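# Move the bottle and beaker tray to the other bench

## Task

Carry the tray holding the bottles and beakers and set it down so that it sits entirely on the other bench, with every bottle and beaker still upright in the tray at the end. The task fails if any bottle or beaker tilts as far as halfway over or reaches the floor. The task also fails if a glass beaker breaks, which a drop of more than a few centimetres or a hard knock will do. Finish by releasing the tray and moving the robot away from it. The task fails if the robot falls over or is left tilted.

## Robot and tools

Robot: a Rainbow Robotics RB-Y1. It has a wheeled base (two drive wheels plus two rear casters, 0.66 m long, 0.58 m wide, front edge 0.10 m ahead of the wheel axle), a folding leg and torso, a head, and two 7-joint arms with parallel grippers. The base drives forward and backward and turns in place, but it cannot move sideways. When the leg is bent it can poke out past the front of the base. From time to time an outside push may nudge a loose object.

Frames: in the base frame the origin is on the floor between the drive wheels, with x forward, y left and z up. The chest, left_hand and right_hand positions are all reported in this frame. A hand point lies midway between its finger pads. The fingers point along the hand's -z and close along its x. Reported hand positions can be off, more so at long reach. The odometry frame is the base frame as it was at scene start. base_odometry counts only wheel rotation, so wheel slip appears as travel. Its heading runs -3.142 to 3.142, positive to the left.

Tool execute_actions: argument "actions" is a list holding one action or none. An empty list only returns state and images. "cameras" is a list chosen from head_camera, left_wrist_camera, right_wrist_camera, all. Omitting it, null or ["all"] returns every camera, [] returns none, and the "pictures" line gives the image order. An action may contain:
- "base": one command only. {"translate_m": d} is a relative straight drive of d metres from the current spot (forward positive, -3 to 3). {"rotate_rad": d} is a relative turn in place of d radians (left/counter-clockwise positive, -3.2 to 3.2). If a base move would need more than 8.667 s at its top speed, it is refused, so split long moves.
- "joints": a single dictionary keyed by joint name, covering both arms, torso and head together. Each value is an absolute target in radians (grippers in metres), not an offset. Ranges: torso_squat_rad 0 to 1.2 (bigger lowers the level chest); torso_shift_rad -0.3 to 0.6 (positive pushes hips forward); torso_pitch_rad -0.2 to 1.4 (positive bows forward); torso_yaw_rad -1.5 to 1.5 (positive turns left). Left arm: shoulder_pitch -2.356 to 2.356 (negative raises the arm forward); shoulder_roll 0 to 3.141 (positive lifts it outward left); shoulder_yaw -2.094 to 2.094; elbow -2.617 to 0.01 (negative bends); forearm_roll -3.141 to 3.141; wrist_pitch -1.57 to 1.919 (negative tips the hand forward); hand_roll -2.705 to 2.705; left_gripper_m 0 to 0.1 (pad gap). The right arm uses the same names with right_ and the same ranges, except right_shoulder_roll_rad runs -3.141 to 0 (negative lifts it outward right). Yaw and roll signs are identical on both arms. head_pan_rad -0.523 to 0.523 (positive left), head_tilt_rad -0.35 to 1.57 (positive looks down). Joints count as reached within ±0.02 (grippers ±0.004).
- The torso also has combined limits: squat+shift <= 1.52; squat-shift+pitch <= 1.57; shift+0.5 pitch-0.4 squat <= 0.7; shift+0.3 pitch-0.5 squat <= 0.39. If a command breaks one, the torso moves only part way and reports off_target.
- "speeds": optional caps on the base only for this action: translate_m 0.05 to 0.4 m/s, rotate_rad 0.1 to 1.509 rad/s. The defaults are the top values.
- "min_time_s": 0.1 to 8, the minimum duration of each arm and head motion in the action.
Default top speeds: arm joints 1 rad/s (forearm_roll, wrist_pitch, hand_roll 1.5), head 1.5, squat and pitch 0.3, shift 0.15, yaw 0.6, grippers 0.1 m/s. All parts of one action start together. A joint you leave out may still be driving toward an older target. Any unknown key or out-of-range value rejects the entire call.

Other tools: wait {"seconds": 0 to 10} issues no new command and returns state and images. zoom_image {"camera", "region": [x0,y0,x1,y1]} gives a closer view of that camera's latest image, in pixels, at most 504x504 (head image 896x504, wrist images 644x364). finished_scene {"scene": n} closes the scene for good and reports success, so call it only when the goal holds steady. A reply that contains no tool call ends everything.

Result lines: base_status and joint_status say how each commanded motion ended. "done" means reached; for the base it only means the wheels turned enough, even if they slipped. "off_target" means it stopped short and may still be pushing. "contact_stop" (arms and torso only) means it hit something. "time_out" means it overran its expected duration. "limit_stop_at_<name>" means a built-in limit stopped it. "limit_stop_at_own_body" means it was halted before touching the robot's own body. "stopped_with_arm" means the torso stopped because an arm hit something. A contact stop or time_out on one joint freezes its whole group (torso, left arm, or right arm) in place. "joint command not followed" with a "cause:" line means an arm's targets were held back, for example to avoid arm self-collision; the gripper still moves, and those joints show not_followed and may be retried later. In on_its_own, "held at" is the target a joint is holding, not where it actually is. Once any stop has been reported, the rest of that reply's motion calls are skipped. After a stop, first back away in a separate action: arms first, then torso. If both hands hold one object and the torso contact-stops at once with nothing blocking it, resend every arm joint at its current reading, then repeat the torso command.

Gripping: command an opening at least 0.005 m narrower than the object. The resulting off_target is expected.

Avoid: the base does not stop when it meets furniture, and a bent leg pressing on furniture can slide the robot backward without showing in odometry. Keep the two arms from striking or squeezing each other; fingers and grippers count too, and the collision check ignores hands. Each arm carries up to 3 kg. Too much weight held far forward can tip the robot, and nothing prevents that. Joint load limits (N m) include the held weight: shoulders 66.5, elbow 34.2, forearm_roll, wrist_pitch and hand_roll 23.7. Reaching one freezes the robot for 10 s. Motors heat up under load: a MOTOR HOT line appears from 65 °C, and at 80 °C there is an OVER-TEMPERATURE FAULT that brakes the arm (limit_stop_at_motor_heat), after which you must resend targets. The robot keeps its last command while you are composing a reply. Move gently so the tray is not jolted, and do not drop, slam or shove anything.

Each tool is called as name([rows], argument=value, ...), one row to a line, values as JSON.

## Session

execute_actions(actions=[])

Scene clock: 0.00 s.
base_odometry: x=+0.000 y=+0.000 heading=+0.000 (m, m, rad; odometry frame)
base_status: not commanded
joint_positions: torso_squat_rad=+0.350 torso_shift_rad=+0.000 torso_pitch_rad=-0.001 torso_yaw_rad=-0.001 left_shoulder_pitch_rad=+0.034 left_shoulder_roll_rad=+0.019 left_shoulder_yaw_rad=+0.037 left_elbow_rad=-0.177 left_forearm_roll_rad=-0.017 left_wrist_pitch_rad=+0.004 left_hand_roll_rad=-0.011 left_gripper_m=+0.101 right_shoulder_pitch_rad=+0.054 right_shoulder_roll_rad=-0.033 right_shoulder_yaw_rad=+0.026 right_elbow_rad=-0.209 right_forearm_roll_rad=+0.048 right_wrist_pitch_rad=+0.011 right_hand_roll_rad=-0.026 right_gripper_m=+0.099 head_pan_rad=+0.001 head_tilt_rad=+0.401
joint_status: not commanded
chest: x=-0.2282 y=-0.0010 z=+1.2474 quat_wxyz=(+1.000, +0.001, +0.000, +0.000) (m; base frame)
left_hand: x=-0.1665 y=+0.2386 z=+0.5652 quat_wxyz=(+0.997, +0.014, -0.071, +0.009) (m; base frame)
right_hand: x=-0.1675 y=-0.2441 z=+0.5645 quat_wxyz=(+0.997, -0.016, -0.074, +0.016) (m; base frame)
pictures: head_camera, left_wrist_camera, right_wrist_camera
Images, in order (width x height): head_camera 896x504, left_wrist_camera 644x364, right_wrist_camera 644x364.

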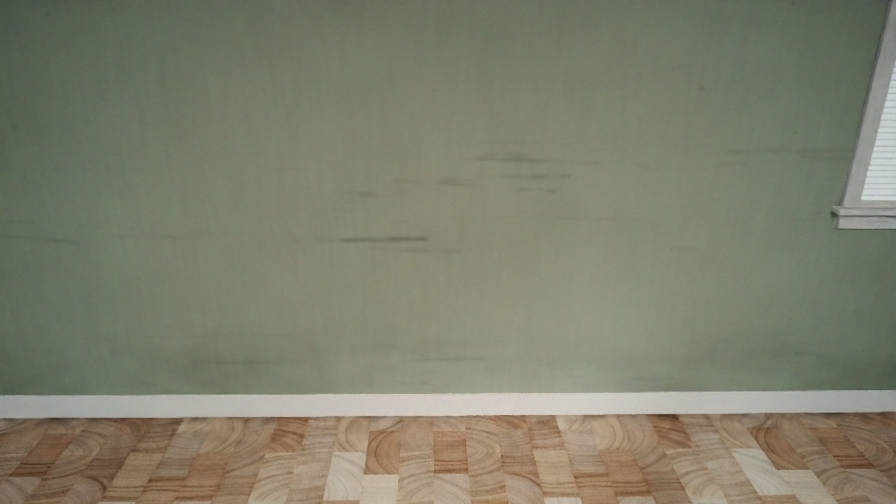

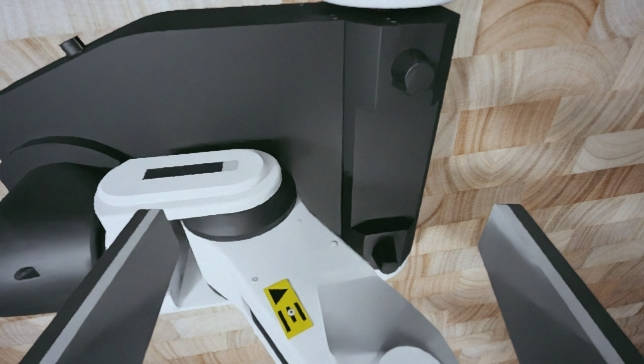

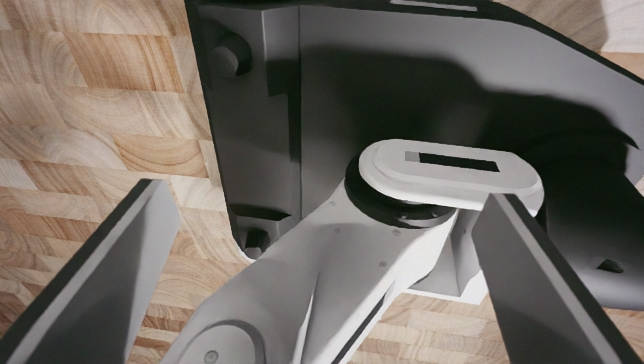

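execute_actions([
  {"base":{"rotate_rad":1.57},"joints":{"head_pan_rad":0.3}},
], cameras=["head_camera"])

execute_actions([
  {"base":{"rotate_rad":1.2}},
], cameras=["head_camera"])

execute_actions([
  {"base":{"rotate_rad":1.2}},
], cameras=["head_camera"])

Scene clock: 4.27 s.
base_odometry: x=+0.000 y=+0.000 heading=+1.569 (m, m, rad; odometry frame)
base_status: done
joint_positions: torso_squat_rad=+0.350 torso_shift_rad=+0.000 torso_pitch_rad=-0.001 torso_yaw_rad=-0.001 left_shoulder_pitch_rad=+0.034 left_shoulder_roll_rad=+0.019 left_shoulder_yaw_rad=+0.037 left_elbow_rad=-0.177 left_forearm_roll_rad=-0.017 left_wrist_pitch_rad=+0.004 left_hand_roll_rad=-0.011 left_gripper_m=+0.101 right_shoulder_pitch_rad=+0.054 right_shoulder_roll_rad=-0.033 right_shoulder_yaw_rad=+0.026 right_elbow_rad=-0.209 right_forearm_roll_rad=+0.048 right_wrist_pitch_rad=+0.011 right_hand_roll_rad=-0.026 right_gripper_m=+0.099 head_pan_rad=+0.300 head_tilt_rad=+0.401
joint_status: all done
chest: x=-0.2282 y=-0.0011 z=+1.2474 quat_wxyz=(+1.000, +0.001, -0.001, +0.000) (m; base frame)
left_hand: x=-0.1665 y=+0.2386 z=+0.5652 quat_wxyz=(+0.997, +0.014, -0.071, +0.009) (m; base frame)
right_hand: x=-0.1675 y=-0.2441 z=+0.5645 quat_wxyz=(+0.997, -0.016, -0.074, +0.016) (m; base frame)
pictures: head_camera
Images, in order (width x height): head_camera 896x504.

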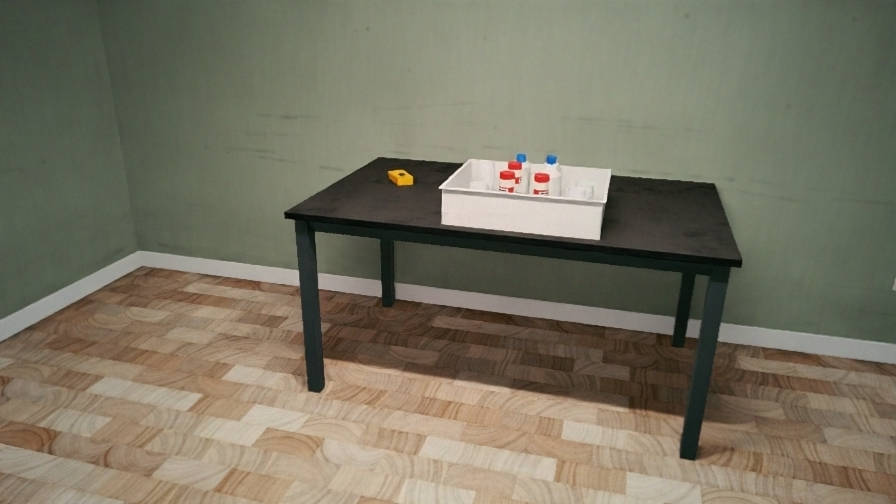

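Scene clock: 7.93 s.
base_odometry: x=+0.000 y=+0.000 heading=+2.769 (m, m, rad; odometry frame)
base_status: done
joint_positions: torso_squat_rad=+0.350 torso_shift_rad=+0.000 torso_pitch_rad=-0.001 torso_yaw_rad=-0.001 left_shoulder_pitch_rad=+0.034 left_shoulder_roll_rad=+0.019 left_shoulder_yaw_rad=+0.037 left_elbow_rad=-0.177 left_forearm_roll_rad=-0.017 left_wrist_pitch_rad=+0.004 left_hand_roll_rad=-0.011 left_gripper_m=+0.101 right_shoulder_pitch_rad=+0.054 right_shoulder_roll_rad=-0.033 right_shoulder_yaw_rad=+0.026 right_elbow_rad=-0.209 right_forearm_roll_rad=+0.048 right_wrist_pitch_rad=+0.011 right_hand_roll_rad=-0.026 right_gripper_m=+0.099 head_pan_rad=+0.300 head_tilt_rad=+0.401
joint_status: not commanded
chest: x=-0.2282 y=-0.0011 z=+1.2474 quat_wxyz=(+1.000, +0.001, -0.001, +0.000) (m; base frame)
left_hand: x=-0.1665 y=+0.2386 z=+0.5652 quat_wxyz=(+0.997, +0.014, -0.071, +0.009) (m; base frame)
right_hand: x=-0.1675 y=-0.2441 z=+0.5645 quat_wxyz=(+0.997, -0.016, -0.074, +0.016) (m; base frame)
pictures: head_camera
Images, in order (width x height): head_camera 896x504.

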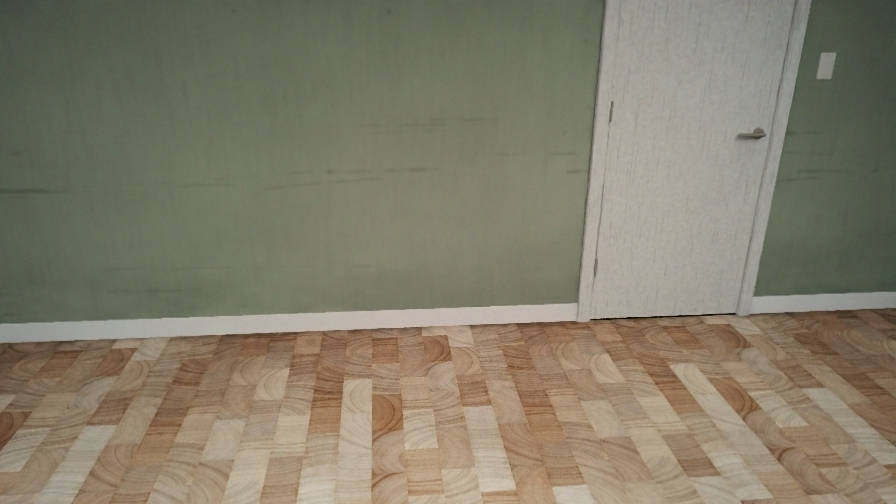

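Scene clock: 11.60 s.
base_odometry: x=+0.000 y=+0.000 heading=-2.315 (m, m, rad; odometry frame)
base_status: done
joint_positions: torso_squat_rad=+0.350 torso_shift_rad=+0.000 torso_pitch_rad=-0.001 torso_yaw_rad=-0.001 left_shoulder_pitch_rad=+0.034 left_shoulder_roll_rad=+0.019 left_shoulder_yaw_rad=+0.037 left_elbow_rad=-0.177 left_forearm_roll_rad=-0.017 left_wrist_pitch_rad=+0.004 left_hand_roll_rad=-0.011 left_gripper_m=+0.101 right_shoulder_pitch_rad=+0.054 right_shoulder_roll_rad=-0.033 right_shoulder_yaw_rad=+0.026 right_elbow_rad=-0.209 right_forearm_roll_rad=+0.048 right_wrist_pitch_rad=+0.011 right_hand_roll_rad=-0.026 right_gripper_m=+0.099 head_pan_rad=+0.300 head_tilt_rad=+0.401
joint_status: not commanded
chest: x=-0.2282 y=-0.0011 z=+1.2474 quat_wxyz=(+1.000, +0.001, -0.001, +0.000) (m; base frame)
left_hand: x=-0.1665 y=+0.2386 z=+0.5652 quat_wxyz=(+0.997, +0.014, -0.071, +0.009) (m; base frame)
right_hand: x=-0.1675 y=-0.2441 z=+0.5645 quat_wxyz=(+0.997, -0.016, -0.074, +0.016) (m; base frame)
pictures: head_camera
Images, in order (width x height): head_camera 896x504.

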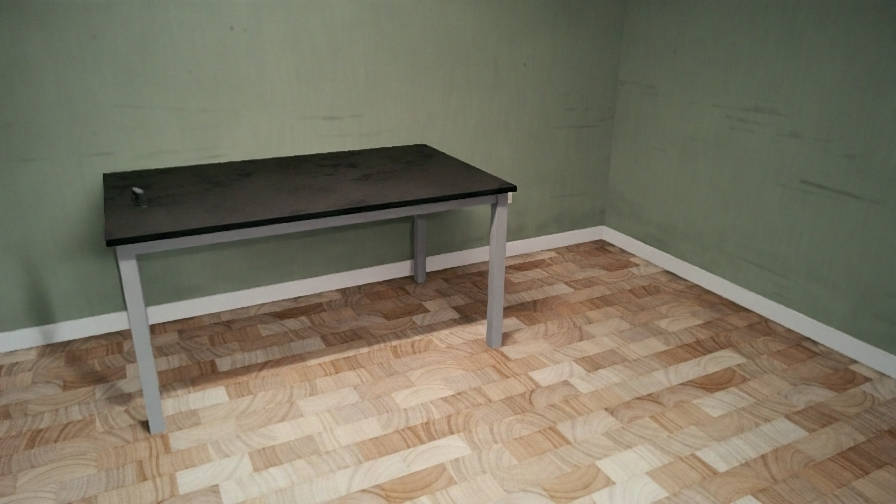

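execute_actions([
  {"base":{"rotate_rad":-2.044},"joints":{"head_pan_rad":0,"head_tilt_rad":0.6,"left_shoulder_pitch_rad":-0.6,"left_elbow_rad":-1.8,"left_wrist_pitch_rad":1.8,"left_hand_roll_rad":1.57,"left_shoulder_roll_rad":0.2,"right_shoulder_pitch_rad":-0.6,"right_elbow_rad":-1.8,"right_wrist_pitch_rad":1.8,"right_hand_roll_rad":-1.57,"right_shoulder_roll_rad":-0.2,"left_shoulder_yaw_rad":0,"right_shoulder_yaw_rad":0,"left_forearm_roll_rad":0,"right_forearm_roll_rad":0}},
], cameras=[])

execute_actions([
  {"base":{"translate_m":1.07}},
], cameras=[])

execute_actions([
  {"base":{"rotate_rad":-0.354}},
])

Scene clock: 16.80 s.
base_odometry: x=+0.000 y=+0.000 heading=+1.925 (m, m, rad; odometry frame)
base_status: done
joint_positions: torso_squat_rad=+0.350 torso_shift_rad=+0.000 torso_pitch_rad=-0.001 torso_yaw_rad=-0.001 left_shoulder_pitch_rad=-0.600 left_shoulder_roll_rad=+0.200 left_shoulder_yaw_rad=+0.000 left_elbow_rad=-1.800 left_forearm_roll_rad=+0.000 left_wrist_pitch_rad=+1.800 left_hand_roll_rad=+1.570 left_gripper_m=+0.101 right_shoulder_pitch_rad=-0.600 right_shoulder_roll_rad=-0.200 right_shoulder_yaw_rad=+0.000 right_elbow_rad=-1.800 right_forearm_roll_rad=+0.000 right_wrist_pitch_rad=+1.800 right_hand_roll_rad=-1.570 right_gripper_m=+0.099 head_pan_rad=+0.000 head_tilt_rad=+0.600
joint_status: all done
chest: x=-0.2283 y=-0.0010 z=+1.2474 quat_wxyz=(+1.000, +0.001, -0.001, +0.000) (m; base frame)
left_hand: x=+0.2765 y=+0.2302 z=+1.0896 quat_wxyz=(+0.724, -0.135, -0.271, +0.620) (m; base frame)
right_hand: x=+0.2762 y=-0.2323 z=+1.0888 quat_wxyz=(+0.723, +0.136, -0.270, -0.621) (m; base frame)
pictures: none
No camera images: the call's "cameras" was empty. Leave "cameras" out to get every camera's image.

Scene clock: 21.03 s.
base_odometry: x=-0.370 y=+1.004 heading=+1.924 (m, m, rad; odometry frame)
base_status: done
joint_positions: torso_squat_rad=+0.350 torso_shift_rad=+0.000 torso_pitch_rad=-0.001 torso_yaw_rad=-0.001 left_shoulder_pitch_rad=-0.600 left_shoulder_roll_rad=+0.200 left_shoulder_yaw_rad=+0.000 left_elbow_rad=-1.800 left_forearm_roll_rad=+0.000 left_wrist_pitch_rad=+1.800 left_hand_roll_rad=+1.570 left_gripper_m=+0.101 right_shoulder_pitch_rad=-0.600 right_shoulder_roll_rad=-0.200 right_shoulder_yaw_rad=+0.000 right_elbow_rad=-1.800 right_forearm_roll_rad=+0.000 right_wrist_pitch_rad=+1.800 right_hand_roll_rad=-1.570 right_gripper_m=+0.099 head_pan_rad=+0.000 head_tilt_rad=+0.600
joint_status: not commanded
chest: x=-0.2282 y=-0.0010 z=+1.2474 quat_wxyz=(+1.000, +0.001, +0.000, +0.000) (m; base frame)
left_hand: x=+0.2765 y=+0.2302 z=+1.0895 quat_wxyz=(+0.724, -0.135, -0.271, +0.620) (m; base frame)
right_hand: x=+0.2763 y=-0.2323 z=+1.0887 quat_wxyz=(+0.724, +0.136, -0.270, -0.621) (m; base frame)
pictures: none
No camera images: the call's "cameras" was empty. Leave "cameras" out to get every camera's image.

Scene clock: 23.20 s.
base_odometry: x=-0.370 y=+1.003 heading=+1.571 (m, m, rad; odometry frame)
base_status: done
joint_positions: torso_squat_rad=+0.350 torso_shift_rad=+0.000 torso_pitch_rad=-0.001 torso_yaw_rad=-0.001 left_shoulder_pitch_rad=-0.600 left_shoulder_roll_rad=+0.200 left_shoulder_yaw_rad=+0.000 left_elbow_rad=-1.800 left_forearm_roll_rad=+0.000 left_wrist_pitch_rad=+1.800 left_hand_roll_rad=+1.570 left_gripper_m=+0.101 right_shoulder_pitch_rad=-0.600 right_shoulder_roll_rad=-0.200 right_shoulder_yaw_rad=+0.000 right_elbow_rad=-1.800 right_forearm_roll_rad=+0.000 right_wrist_pitch_rad=+1.800 right_hand_roll_rad=-1.570 right_gripper_m=+0.099 head_pan_rad=+0.000 head_tilt_rad=+0.600
joint_status: not commanded
chest: x=-0.2282 y=-0.0010 z=+1.2474 quat_wxyz=(+1.000, +0.001, +0.000, +0.000) (m; base frame)
left_hand: x=+0.2765 y=+0.2302 z=+1.0895 quat_wxyz=(+0.724, -0.135, -0.271, +0.620) (m; base frame)
right_hand: x=+0.2762 y=-0.2323 z=+1.0887 quat_wxyz=(+0.724, +0.136, -0.270, -0.621) (m; base frame)
pictures: head_camera, left_wrist_camera, right_wrist_camera
Images, in order (width x height): head_camera 896x504, left_wrist_camera 644x364, right_wrist_camera 644x364.

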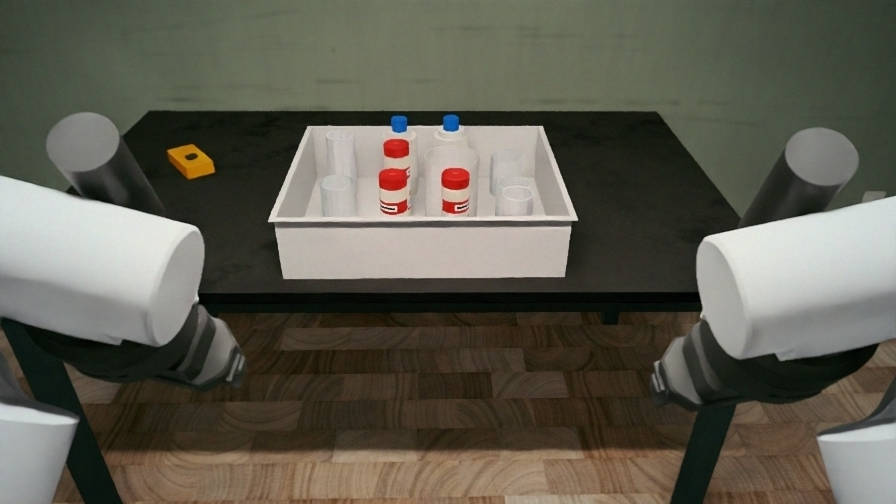

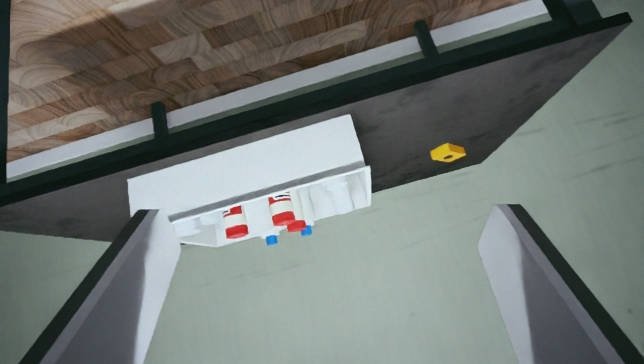

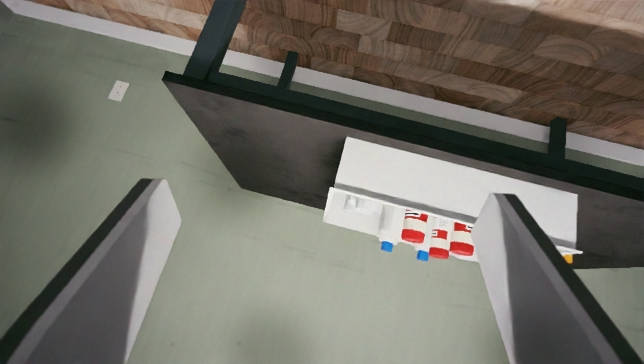

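execute_actions([
  {"joints":{"torso_pitch_rad":0.4,"torso_squat_rad":0.1,"left_shoulder_pitch_rad":-1.0,"left_elbow_rad":-1.1,"left_wrist_pitch_rad":1.5,"left_shoulder_roll_rad":0.25,"right_shoulder_pitch_rad":-1.0,"right_elbow_rad":-1.1,"right_wrist_pitch_rad":1.5,"right_shoulder_roll_rad":-0.25,"head_tilt_rad":0.4},"base":{"translate_m":0.25}},
])

Scene clock: 25.97 s.
base_odometry: x=-0.370 y=+1.253 heading=+1.570 (m, m, rad; odometry frame)
base_status: done
joint_positions: torso_squat_rad=+0.100 torso_shift_rad=+0.000 torso_pitch_rad=+0.400 torso_yaw_rad=-0.001 left_shoulder_pitch_rad=-1.000 left_shoulder_roll_rad=+0.250 left_shoulder_yaw_rad=+0.000 left_elbow_rad=-1.100 left_forearm_roll_rad=+0.000 left_wrist_pitch_rad=+1.500 left_hand_roll_rad=+1.570 left_gripper_m=+0.101 right_shoulder_pitch_rad=-1.000 right_shoulder_roll_rad=-0.250 right_shoulder_yaw_rad=+0.000 right_elbow_rad=-1.100 right_forearm_roll_rad=+0.000 right_wrist_pitch_rad=+1.500 right_hand_roll_rad=-1.570 right_gripper_m=+0.099 head_pan_rad=+0.000 head_tilt_rad=+0.400
joint_status: all done
chest: x=-0.1074 y=-0.0011 z=+1.2620 quat_wxyz=(+0.980, +0.001, +0.199, +0.000) (m; base frame)
left_hand: x=+0.4040 y=+0.2317 z=+0.8966 quat_wxyz=(+0.772, +0.013, -0.142, +0.620) (m; base frame)
right_hand: x=+0.4036 y=-0.2337 z=+0.8959 quat_wxyz=(+0.771, -0.012, -0.142, -0.621) (m; base frame)
pictures: head_camera, left_wrist_camera, right_wrist_camera
Images, in order (width x height): head_camera 896x504, left_wrist_camera 644x364, right_wrist_camera 644x364.

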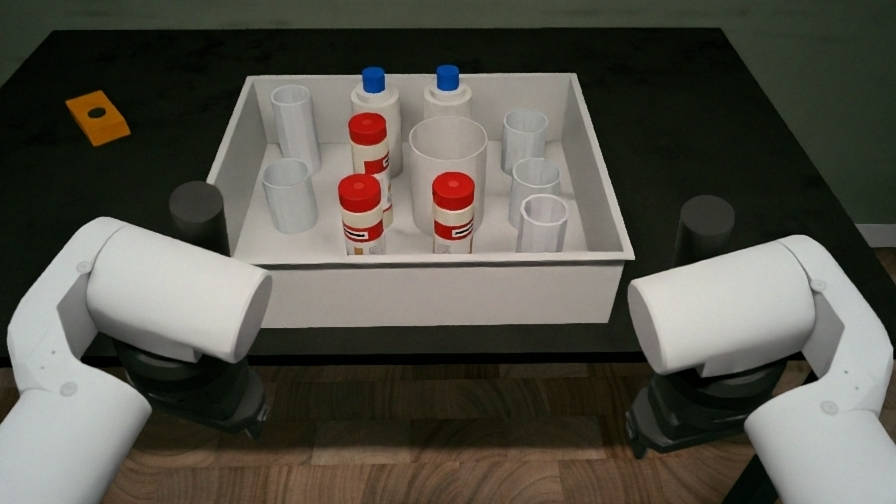

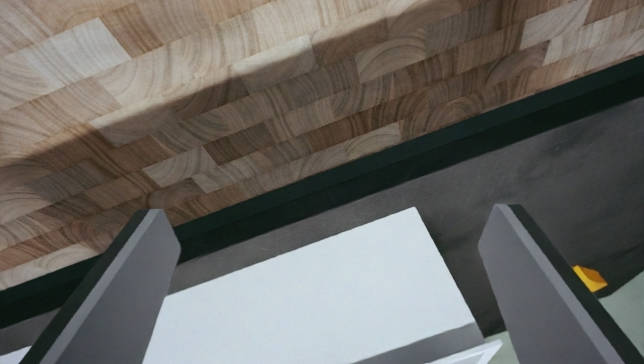

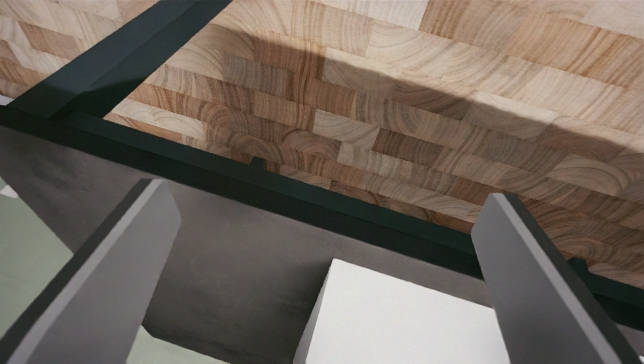

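execute_actions([
  {"joints":{"torso_pitch_rad":0.25,"torso_squat_rad":0.0,"left_shoulder_roll_rad":0.36,"right_shoulder_roll_rad":-0.36,"left_forearm_roll_rad":-0.1,"right_forearm_roll_rad":0.1,"left_hand_roll_rad":1.69,"right_hand_roll_rad":-1.69,"head_tilt_rad":0.7},"base":{"rotate_rad":0.14}},
], cameras=[])

execute_actions([
  {"base":{"translate_m":0.35}},
], cameras=[])

execute_actions([
  {"base":{"rotate_rad":-0.14}},
])

Scene clock: 28.17 s.
base_odometry: x=-0.370 y=+1.254 heading=+1.710 (m, m, rad; odometry frame)
base_status: done
joint_positions: torso_squat_rad=+0.000 torso_shift_rad=+0.000 torso_pitch_rad=+0.250 torso_yaw_rad=-0.001 left_shoulder_pitch_rad=-1.000 left_shoulder_roll_rad=+0.360 left_shoulder_yaw_rad=+0.000 left_elbow_rad=-1.100 left_forearm_roll_rad=-0.100 left_wrist_pitch_rad=+1.500 left_hand_roll_rad=+1.690 left_gripper_m=+0.101 right_shoulder_pitch_rad=-1.000 right_shoulder_roll_rad=-0.360 right_shoulder_yaw_rad=+0.000 right_elbow_rad=-1.100 right_forearm_roll_rad=+0.100 right_wrist_pitch_rad=+1.500 right_hand_roll_rad=-1.690 right_gripper_m=+0.099 head_pan_rad=+0.000 head_tilt_rad=+0.700
joint_status: all done
chest: x=-0.1514 y=-0.0011 z=+1.2803 quat_wxyz=(+0.992, +0.001, +0.125, +0.000) (m; base frame)
left_hand: x=+0.4184 y=+0.3185 z=+1.0254 quat_wxyz=(+0.685, +0.010, -0.275, +0.675) (m; base frame)
right_hand: x=+0.4178 y=-0.3210 z=+1.0243 quat_wxyz=(+0.684, -0.009, -0.274, -0.676) (m; base frame)
pictures: none
No camera images: the call's "cameras" was empty. Leave "cameras" out to get every camera's image.

Scene clock: 30.33 s.
base_odometry: x=-0.419 y=+1.600 heading=+1.710 (m, m, rad; odometry frame)
base_status: done
joint_positions: torso_squat_rad=+0.000 torso_shift_rad=+0.000 torso_pitch_rad=+0.250 torso_yaw_rad=-0.001 left_shoulder_pitch_rad=-1.000 left_shoulder_roll_rad=+0.360 left_shoulder_yaw_rad=+0.000 left_elbow_rad=-1.100 left_forearm_roll_rad=-0.100 left_wrist_pitch_rad=+1.500 left_hand_roll_rad=+1.690 left_gripper_m=+0.101 right_shoulder_pitch_rad=-1.000 right_shoulder_roll_rad=-0.360 right_shoulder_yaw_rad=+0.000 right_elbow_rad=-1.100 right_forearm_roll_rad=+0.100 right_wrist_pitch_rad=+1.500 right_hand_roll_rad=-1.690 right_gripper_m=+0.099 head_pan_rad=+0.000 head_tilt_rad=+0.700
joint_status: not commanded
chest: x=-0.1513 y=-0.0011 z=+1.2803 quat_wxyz=(+0.992, +0.001, +0.125, +0.000) (m; base frame)
left_hand: x=+0.4185 y=+0.3185 z=+1.0252 quat_wxyz=(+0.685, +0.010, -0.275, +0.675) (m; base frame)
right_hand: x=+0.4180 y=-0.3210 z=+1.0242 quat_wxyz=(+0.684, -0.009, -0.274, -0.676) (m; base frame)
pictures: none
No camera images: the call's "cameras" was empty. Leave "cameras" out to get every camera's image.

Scene clock: 31.73 s.
base_odometry: x=-0.419 y=+1.600 heading=+1.570 (m, m, rad; odometry frame)
base_status: done
joint_positions: torso_squat_rad=+0.000 torso_shift_rad=+0.000 torso_pitch_rad=+0.250 torso_yaw_rad=-0.001 left_shoulder_pitch_rad=-1.000 left_shoulder_roll_rad=+0.360 left_shoulder_yaw_rad=+0.000 left_elbow_rad=-1.100 left_forearm_roll_rad=-0.100 left_wrist_pitch_rad=+1.500 left_hand_roll_rad=+1.690 left_gripper_m=+0.101 right_shoulder_pitch_rad=-1.000 right_shoulder_roll_rad=-0.360 right_shoulder_yaw_rad=+0.000 right_elbow_rad=-1.100 right_forearm_roll_rad=+0.100 right_wrist_pitch_rad=+1.500 right_hand_roll_rad=-1.690 right_gripper_m=+0.099 head_pan_rad=+0.000 head_tilt_rad=+0.700
joint_status: not commanded
chest: x=-0.1513 y=-0.0011 z=+1.2803 quat_wxyz=(+0.992, +0.001, +0.125, +0.000) (m; base frame)
left_hand: x=+0.4185 y=+0.3185 z=+1.0252 quat_wxyz=(+0.685, +0.010, -0.275, +0.675) (m; base frame)
right_hand: x=+0.4179 y=-0.3210 z=+1.0242 quat_wxyz=(+0.684, -0.009, -0.274, -0.676) (m; base frame)
pictures: head_camera, left_wrist_camera, right_wrist_camera
Images, in order (width x height): head_camera 896x504, left_wrist_camera 644x364, right_wrist_camera 644x364.

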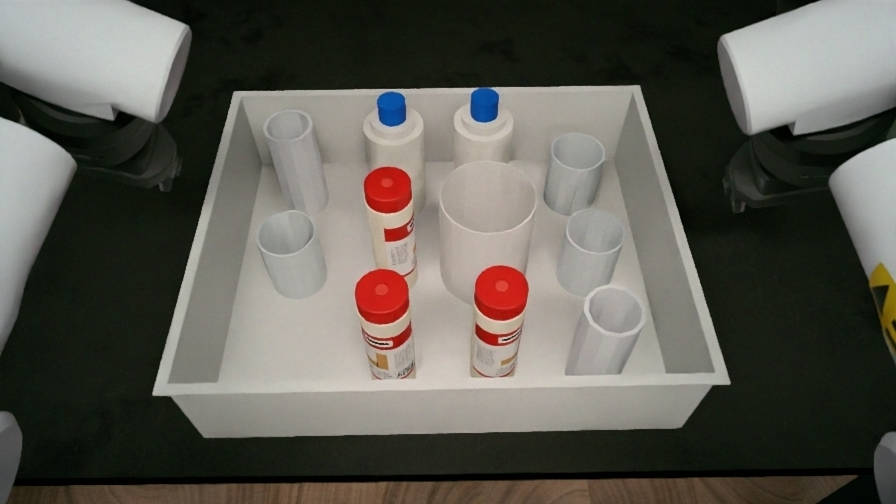

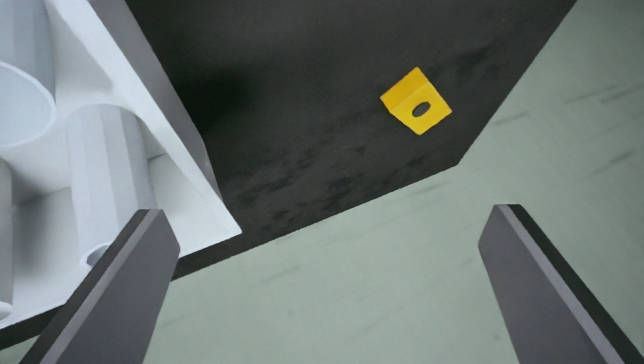

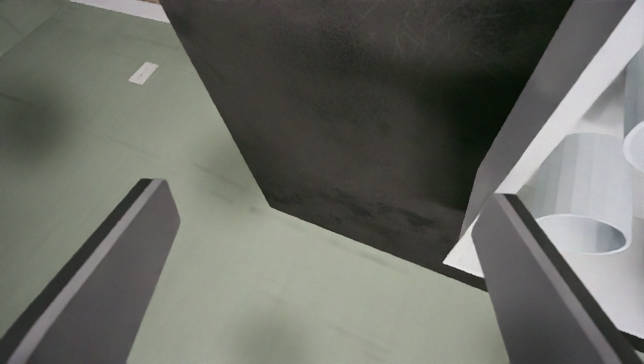

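execute_actions([
  {"joints":{"torso_pitch_rad":0.32,"left_shoulder_roll_rad":0.46,"right_shoulder_roll_rad":-0.46,"left_forearm_roll_rad":0.38,"right_forearm_roll_rad":-0.38,"left_hand_roll_rad":1.6,"right_hand_roll_rad":-1.6,"head_tilt_rad":0.7},"base":{"translate_m":0.07}},
])

Scene clock: 33.70 s.
base_odometry: x=-0.419 y=+1.671 heading=+1.570 (m, m, rad; odometry frame)
base_status: done
joint_positions: torso_squat_rad=+0.000 torso_shift_rad=+0.000 torso_pitch_rad=+0.320 torso_yaw_rad=-0.001 left_shoulder_pitch_rad=-1.000 left_shoulder_roll_rad=+0.460 left_shoulder_yaw_rad=+0.000 left_elbow_rad=-1.100 left_forearm_roll_rad=+0.380 left_wrist_pitch_rad=+1.500 left_hand_roll_rad=+1.600 left_gripper_m=+0.101 right_shoulder_pitch_rad=-1.000 right_shoulder_roll_rad=-0.460 right_shoulder_yaw_rad=+0.000 right_elbow_rad=-1.100 right_forearm_roll_rad=-0.380 right_wrist_pitch_rad=+1.500 right_hand_roll_rad=-1.600 right_gripper_m=+0.099 head_pan_rad=+0.000 head_tilt_rad=+0.700
joint_status: all done
chest: x=-0.1305 y=-0.0011 z=+1.2742 quat_wxyz=(+0.987, +0.001, +0.159, +0.000) (m; base frame)
left_hand: x=+0.4154 y=+0.2716 z=+0.9745 quat_wxyz=(+0.734, -0.087, -0.105, +0.665) (m; base frame)
right_hand: x=+0.4149 y=-0.2739 z=+0.9737 quat_wxyz=(+0.733, +0.088, -0.104, -0.666) (m; base frame)
pictures: head_camera, left_wrist_camera, right_wrist_camera
Images, in order (width x height): head_camera 896x504, left_wrist_camera 644x364, right_wrist_camera 644x364.

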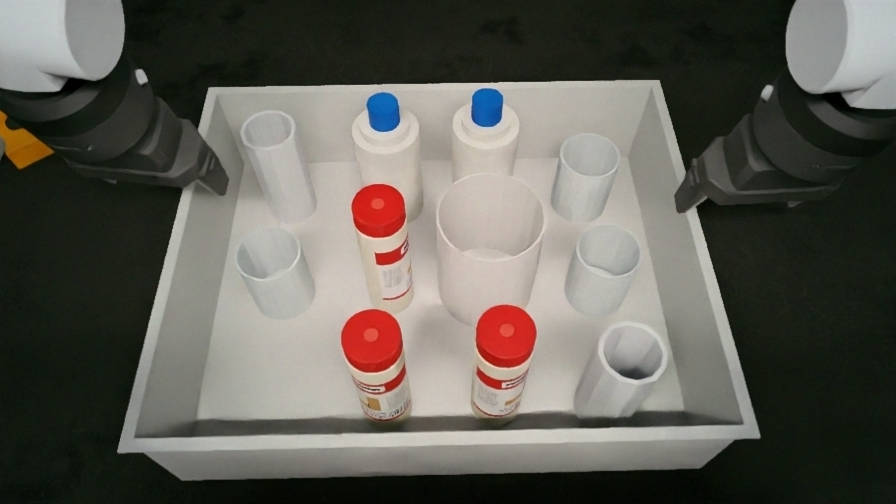

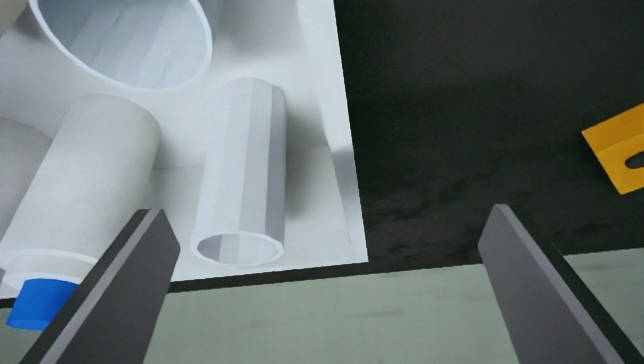

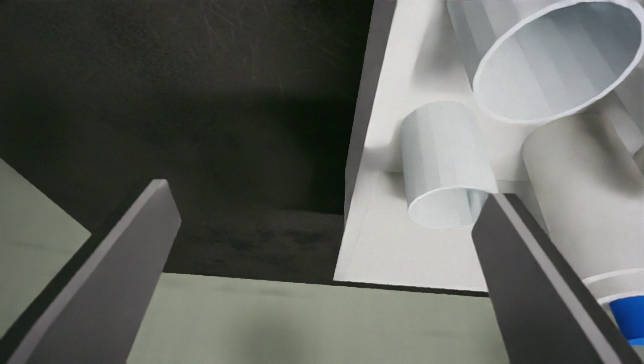

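execute_actions([
  {"joints":{"torso_squat_rad":0.45,"left_gripper_m":0.065,"right_gripper_m":0.065}},
])

Scene clock: 36.27 s.
base_odometry: x=-0.419 y=+1.671 heading=+1.570 (m, m, rad; odometry frame)
base_status: not commanded
joint_positions: torso_squat_rad=+0.450 torso_shift_rad=+0.000 torso_pitch_rad=+0.320 torso_yaw_rad=-0.001 left_shoulder_pitch_rad=-1.000 left_shoulder_roll_rad=+0.460 left_shoulder_yaw_rad=+0.000 left_elbow_rad=-1.100 left_forearm_roll_rad=+0.380 left_wrist_pitch_rad=+1.500 left_hand_roll_rad=+1.600 left_gripper_m=+0.065 right_shoulder_pitch_rad=-1.000 right_shoulder_roll_rad=-0.460 right_shoulder_yaw_rad=+0.000 right_elbow_rad=-1.100 right_forearm_roll_rad=-0.380 right_wrist_pitch_rad=+1.500 right_hand_roll_rad=-1.600 right_gripper_m=+0.065 head_pan_rad=+0.000 head_tilt_rad=+0.700
joint_status: all done
chest: x=-0.1306 y=-0.0010 z=+1.2045 quat_wxyz=(+0.987, +0.001, +0.159, +0.000) (m; base frame)
left_hand: x=+0.4153 y=+0.2717 z=+0.9049 quat_wxyz=(+0.734, -0.087, -0.105, +0.665) (m; base frame)
right_hand: x=+0.4148 y=-0.2739 z=+0.9041 quat_wxyz=(+0.733, +0.088, -0.104, -0.666) (m; base frame)
pictures: head_camera, left_wrist_camera, right_wrist_camera
Images, in order (width x height): head_camera 896x504, left_wrist_camera 644x364, right_wrist_camera 644x364.

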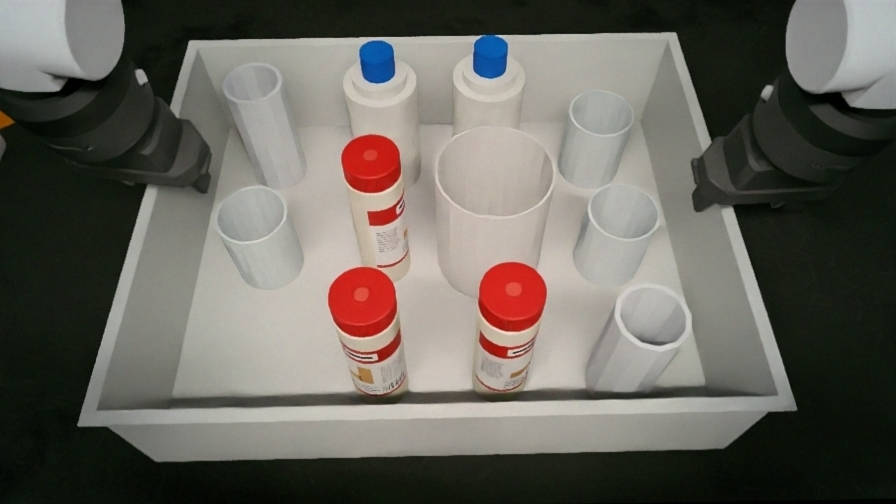

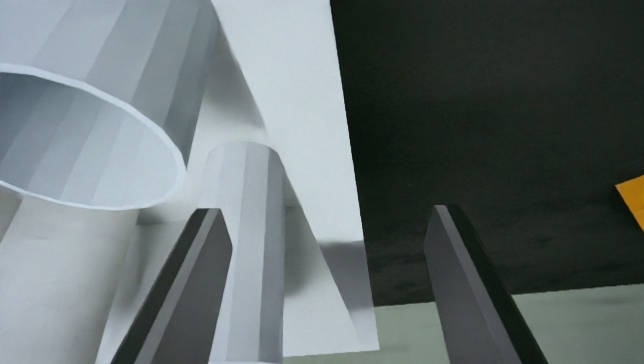

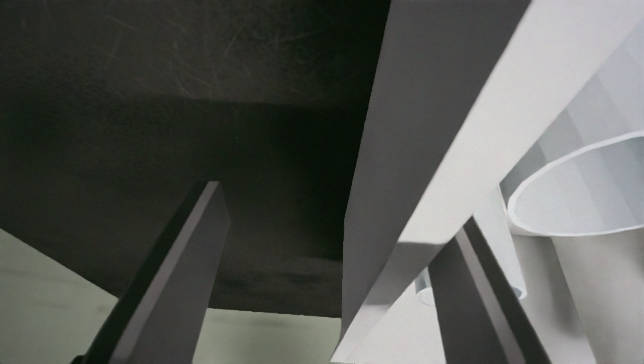

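execute_actions([
  {"joints":{"right_shoulder_roll_rad":-0.43,"right_forearm_roll_rad":-0.36,"left_shoulder_roll_rad":0.45,"left_gripper_m":0.05,"right_gripper_m":0.05}},
], cameras=[])

execute_actions([
  {"joints":{"torso_squat_rad":0.56}},
])

Scene clock: 37.57 s.
base_odometry: x=-0.419 y=+1.671 heading=+1.570 (m, m, rad; odometry frame)
base_status: not commanded
joint_positions: torso_squat_rad=+0.450 torso_shift_rad=+0.000 torso_pitch_rad=+0.320 torso_yaw_rad=-0.001 left_shoulder_pitch_rad=-1.000 left_shoulder_roll_rad=+0.450 left_shoulder_yaw_rad=+0.000 left_elbow_rad=-1.100 left_forearm_roll_rad=+0.380 left_wrist_pitch_rad=+1.500 left_hand_roll_rad=+1.600 left_gripper_m=+0.050 right_shoulder_pitch_rad=-1.000 right_shoulder_roll_rad=-0.430 right_shoulder_yaw_rad=+0.000 right_elbow_rad=-1.100 right_forearm_roll_rad=-0.360 right_wrist_pitch_rad=+1.500 right_hand_roll_rad=-1.600 right_gripper_m=+0.050 head_pan_rad=+0.000 head_tilt_rad=+0.700
joint_status: all done
chest: x=-0.1306 y=-0.0010 z=+1.2045 quat_wxyz=(+0.987, +0.001, +0.159, +0.000) (m; base frame)
left_hand: x=+0.4145 y=+0.2660 z=+0.9031 quat_wxyz=(+0.736, -0.089, -0.101, +0.664) (m; base frame)
right_hand: x=+0.4129 y=-0.2608 z=+0.8988 quat_wxyz=(+0.738, +0.088, -0.100, -0.662) (m; base frame)
pictures: none
No camera images: the call's "cameras" was empty. Leave "cameras" out to get every camera's image.

Scene clock: 38.77 s.
base_odometry: x=-0.419 y=+1.670 heading=+1.570 (m, m, rad; odometry frame)
base_status: not commanded
joint_positions: torso_squat_rad=+0.560 torso_shift_rad=-0.001 torso_pitch_rad=+0.316 torso_yaw_rad=-0.001 left_shoulder_pitch_rad=-1.000 left_shoulder_roll_rad=+0.450 left_shoulder_yaw_rad=+0.000 left_elbow_rad=-1.100 left_forearm_roll_rad=+0.380 left_wrist_pitch_rad=+1.500 left_hand_roll_rad=+1.600 left_gripper_m=+0.050 right_shoulder_pitch_rad=-1.008 right_shoulder_roll_rad=-0.433 right_shoulder_yaw_rad=-0.002 right_elbow_rad=-1.105 right_forearm_roll_rad=-0.360 right_wrist_pitch_rad=+1.500 right_hand_roll_rad=-1.600 right_gripper_m=+0.050 head_pan_rad=+0.000 head_tilt_rad=+0.700
joint_status: all done
chest: x=-0.1325 y=-0.0006 z=+1.1675 quat_wxyz=(+0.988, +0.000, +0.158, +0.000) (m; base frame)
left_hand: x=+0.4138 y=+0.2661 z=+0.8677 quat_wxyz=(+0.735, -0.090, -0.102, +0.664) (m; base frame)
right_hand: x=+0.4161 y=-0.2606 z=+0.8697 quat_wxyz=(+0.737, +0.093, -0.107, -0.661) (m; base frame)
pictures: head_camera, left_wrist_camera, right_wrist_camera
Images, in order (width x height): head_camera 896x504, left_wrist_camera 644x364, right_wrist_camera 644x364.

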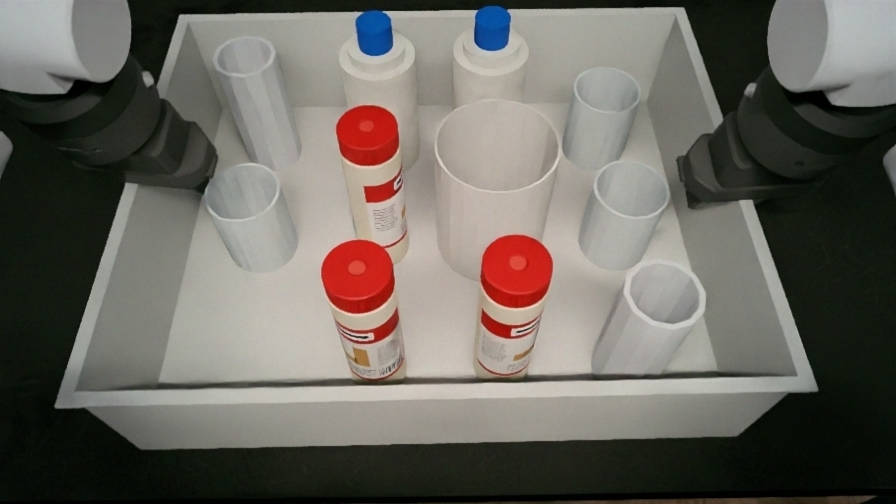

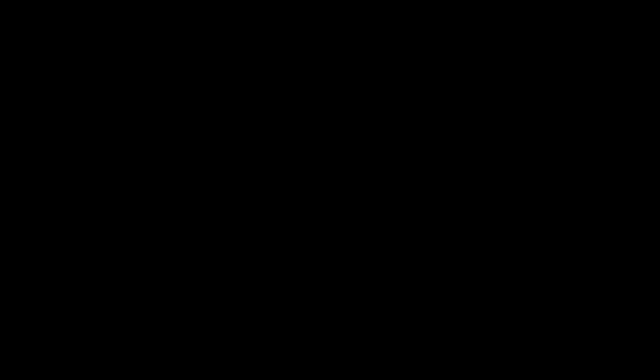

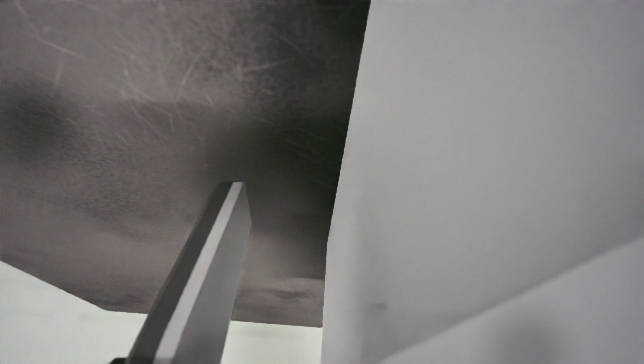

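execute_actions([
  {"joints":{"torso_squat_rad":0.53}},
], cameras=[])

execute_actions([
  {"joints":{"left_gripper_m":0,"right_gripper_m":0},"min_time_s":1.5},
])

execute_actions([
  {"joints":{"torso_squat_rad":0.38}},
])

Scene clock: 39.80 s.
base_odometry: x=-0.419 y=+1.671 heading=+1.570 (m, m, rad; odometry frame)
base_status: not commanded
joint_positions: torso_squat_rad=+0.530 torso_shift_rad=+0.000 torso_pitch_rad=+0.320 torso_yaw_rad=-0.001 left_shoulder_pitch_rad=-1.000 left_shoulder_roll_rad=+0.450 left_shoulder_yaw_rad=+0.000 left_elbow_rad=-1.100 left_forearm_roll_rad=+0.380 left_wrist_pitch_rad=+1.500 left_hand_roll_rad=+1.600 left_gripper_m=+0.050 right_shoulder_pitch_rad=-1.000 right_shoulder_roll_rad=-0.430 right_shoulder_yaw_rad=+0.000 right_elbow_rad=-1.100 right_forearm_roll_rad=-0.360 right_wrist_pitch_rad=+1.500 right_hand_roll_rad=-1.600 right_gripper_m=+0.050 head_pan_rad=+0.000 head_tilt_rad=+0.700
joint_status: all done
chest: x=-0.1307 y=-0.0009 z=+1.1782 quat_wxyz=(+0.987, +0.001, +0.159, +0.000) (m; base frame)
left_hand: x=+0.4145 y=+0.2660 z=+0.8768 quat_wxyz=(+0.736, -0.089, -0.101, +0.664) (m; base frame)
right_hand: x=+0.4131 y=-0.2609 z=+0.8728 quat_wxyz=(+0.738, +0.088, -0.101, -0.662) (m; base frame)
pictures: none
No camera images: the call's "cameras" was empty. Leave "cameras" out to get every camera's image.

action 0: "min_time_s" has no arm or head joint beside it: it slows only arm and head motions. Command such a joint too, or leave it out

Scene clock: 41.10 s.
base_odometry: x=-0.419 y=+1.671 heading=+1.570 (m, m, rad; odometry frame)
base_status: not commanded
joint_positions: torso_squat_rad=+0.380 torso_shift_rad=+0.000 torso_pitch_rad=+0.320 torso_yaw_rad=-0.001 left_shoulder_pitch_rad=-1.000 left_shoulder_roll_rad=+0.450 left_shoulder_yaw_rad=+0.000 left_elbow_rad=-1.100 left_forearm_roll_rad=+0.380 left_wrist_pitch_rad=+1.500 left_hand_roll_rad=+1.600 left_gripper_m=+0.050 right_shoulder_pitch_rad=-1.000 right_shoulder_roll_rad=-0.430 right_shoulder_yaw_rad=+0.000 right_elbow_rad=-1.100 right_forearm_roll_rad=-0.360 right_wrist_pitch_rad=+1.500 right_hand_roll_rad=-1.600 right_gripper_m=+0.050 head_pan_rad=+0.000 head_tilt_rad=+0.700
joint_status: all done
chest: x=-0.1306 y=-0.0010 z=+1.2243 quat_wxyz=(+0.987, +0.001, +0.159, +0.000) (m; base frame)
left_hand: x=+0.4145 y=+0.2660 z=+0.9228 quat_wxyz=(+0.736, -0.089, -0.101, +0.664) (m; base frame)
right_hand: x=+0.4130 y=-0.2609 z=+0.9187 quat_wxyz=(+0.738, +0.088, -0.100, -0.662) (m; base frame)
pictures: head_camera, left_wrist_camera, right_wrist_camera
Images, in order (width x height): head_camera 896x504, left_wrist_camera 644x364, right_wrist_camera 644x364.

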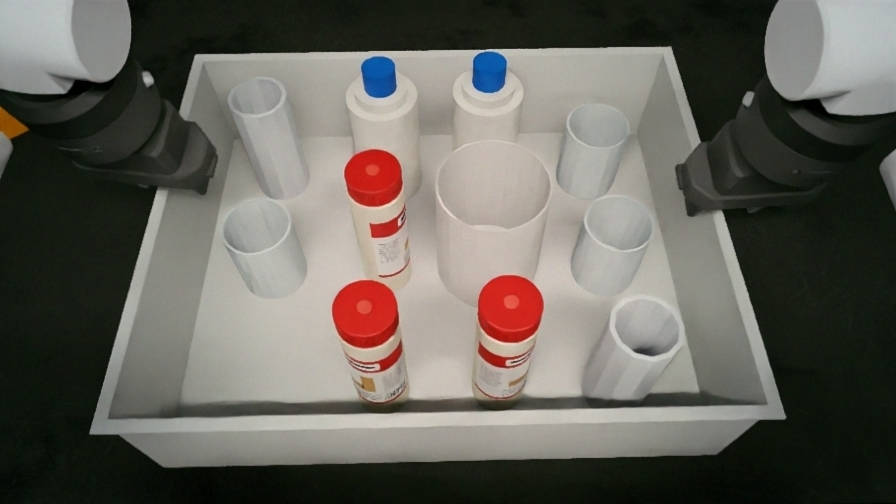

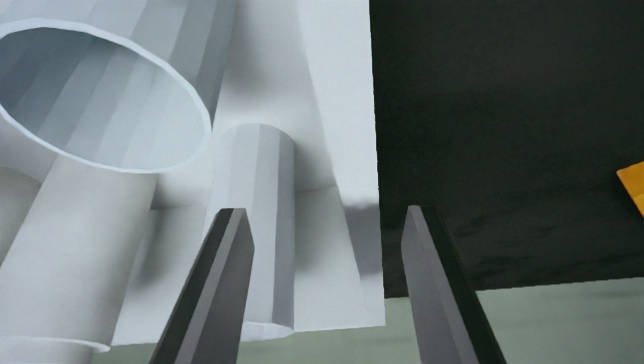

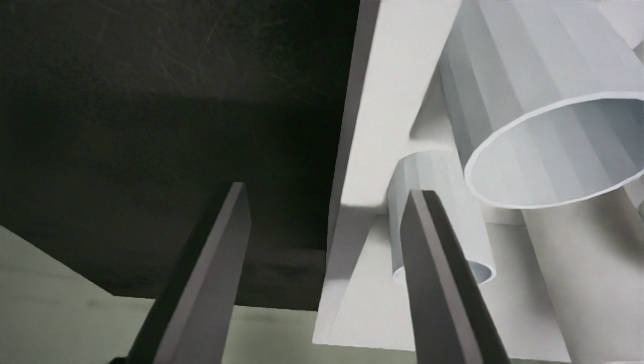

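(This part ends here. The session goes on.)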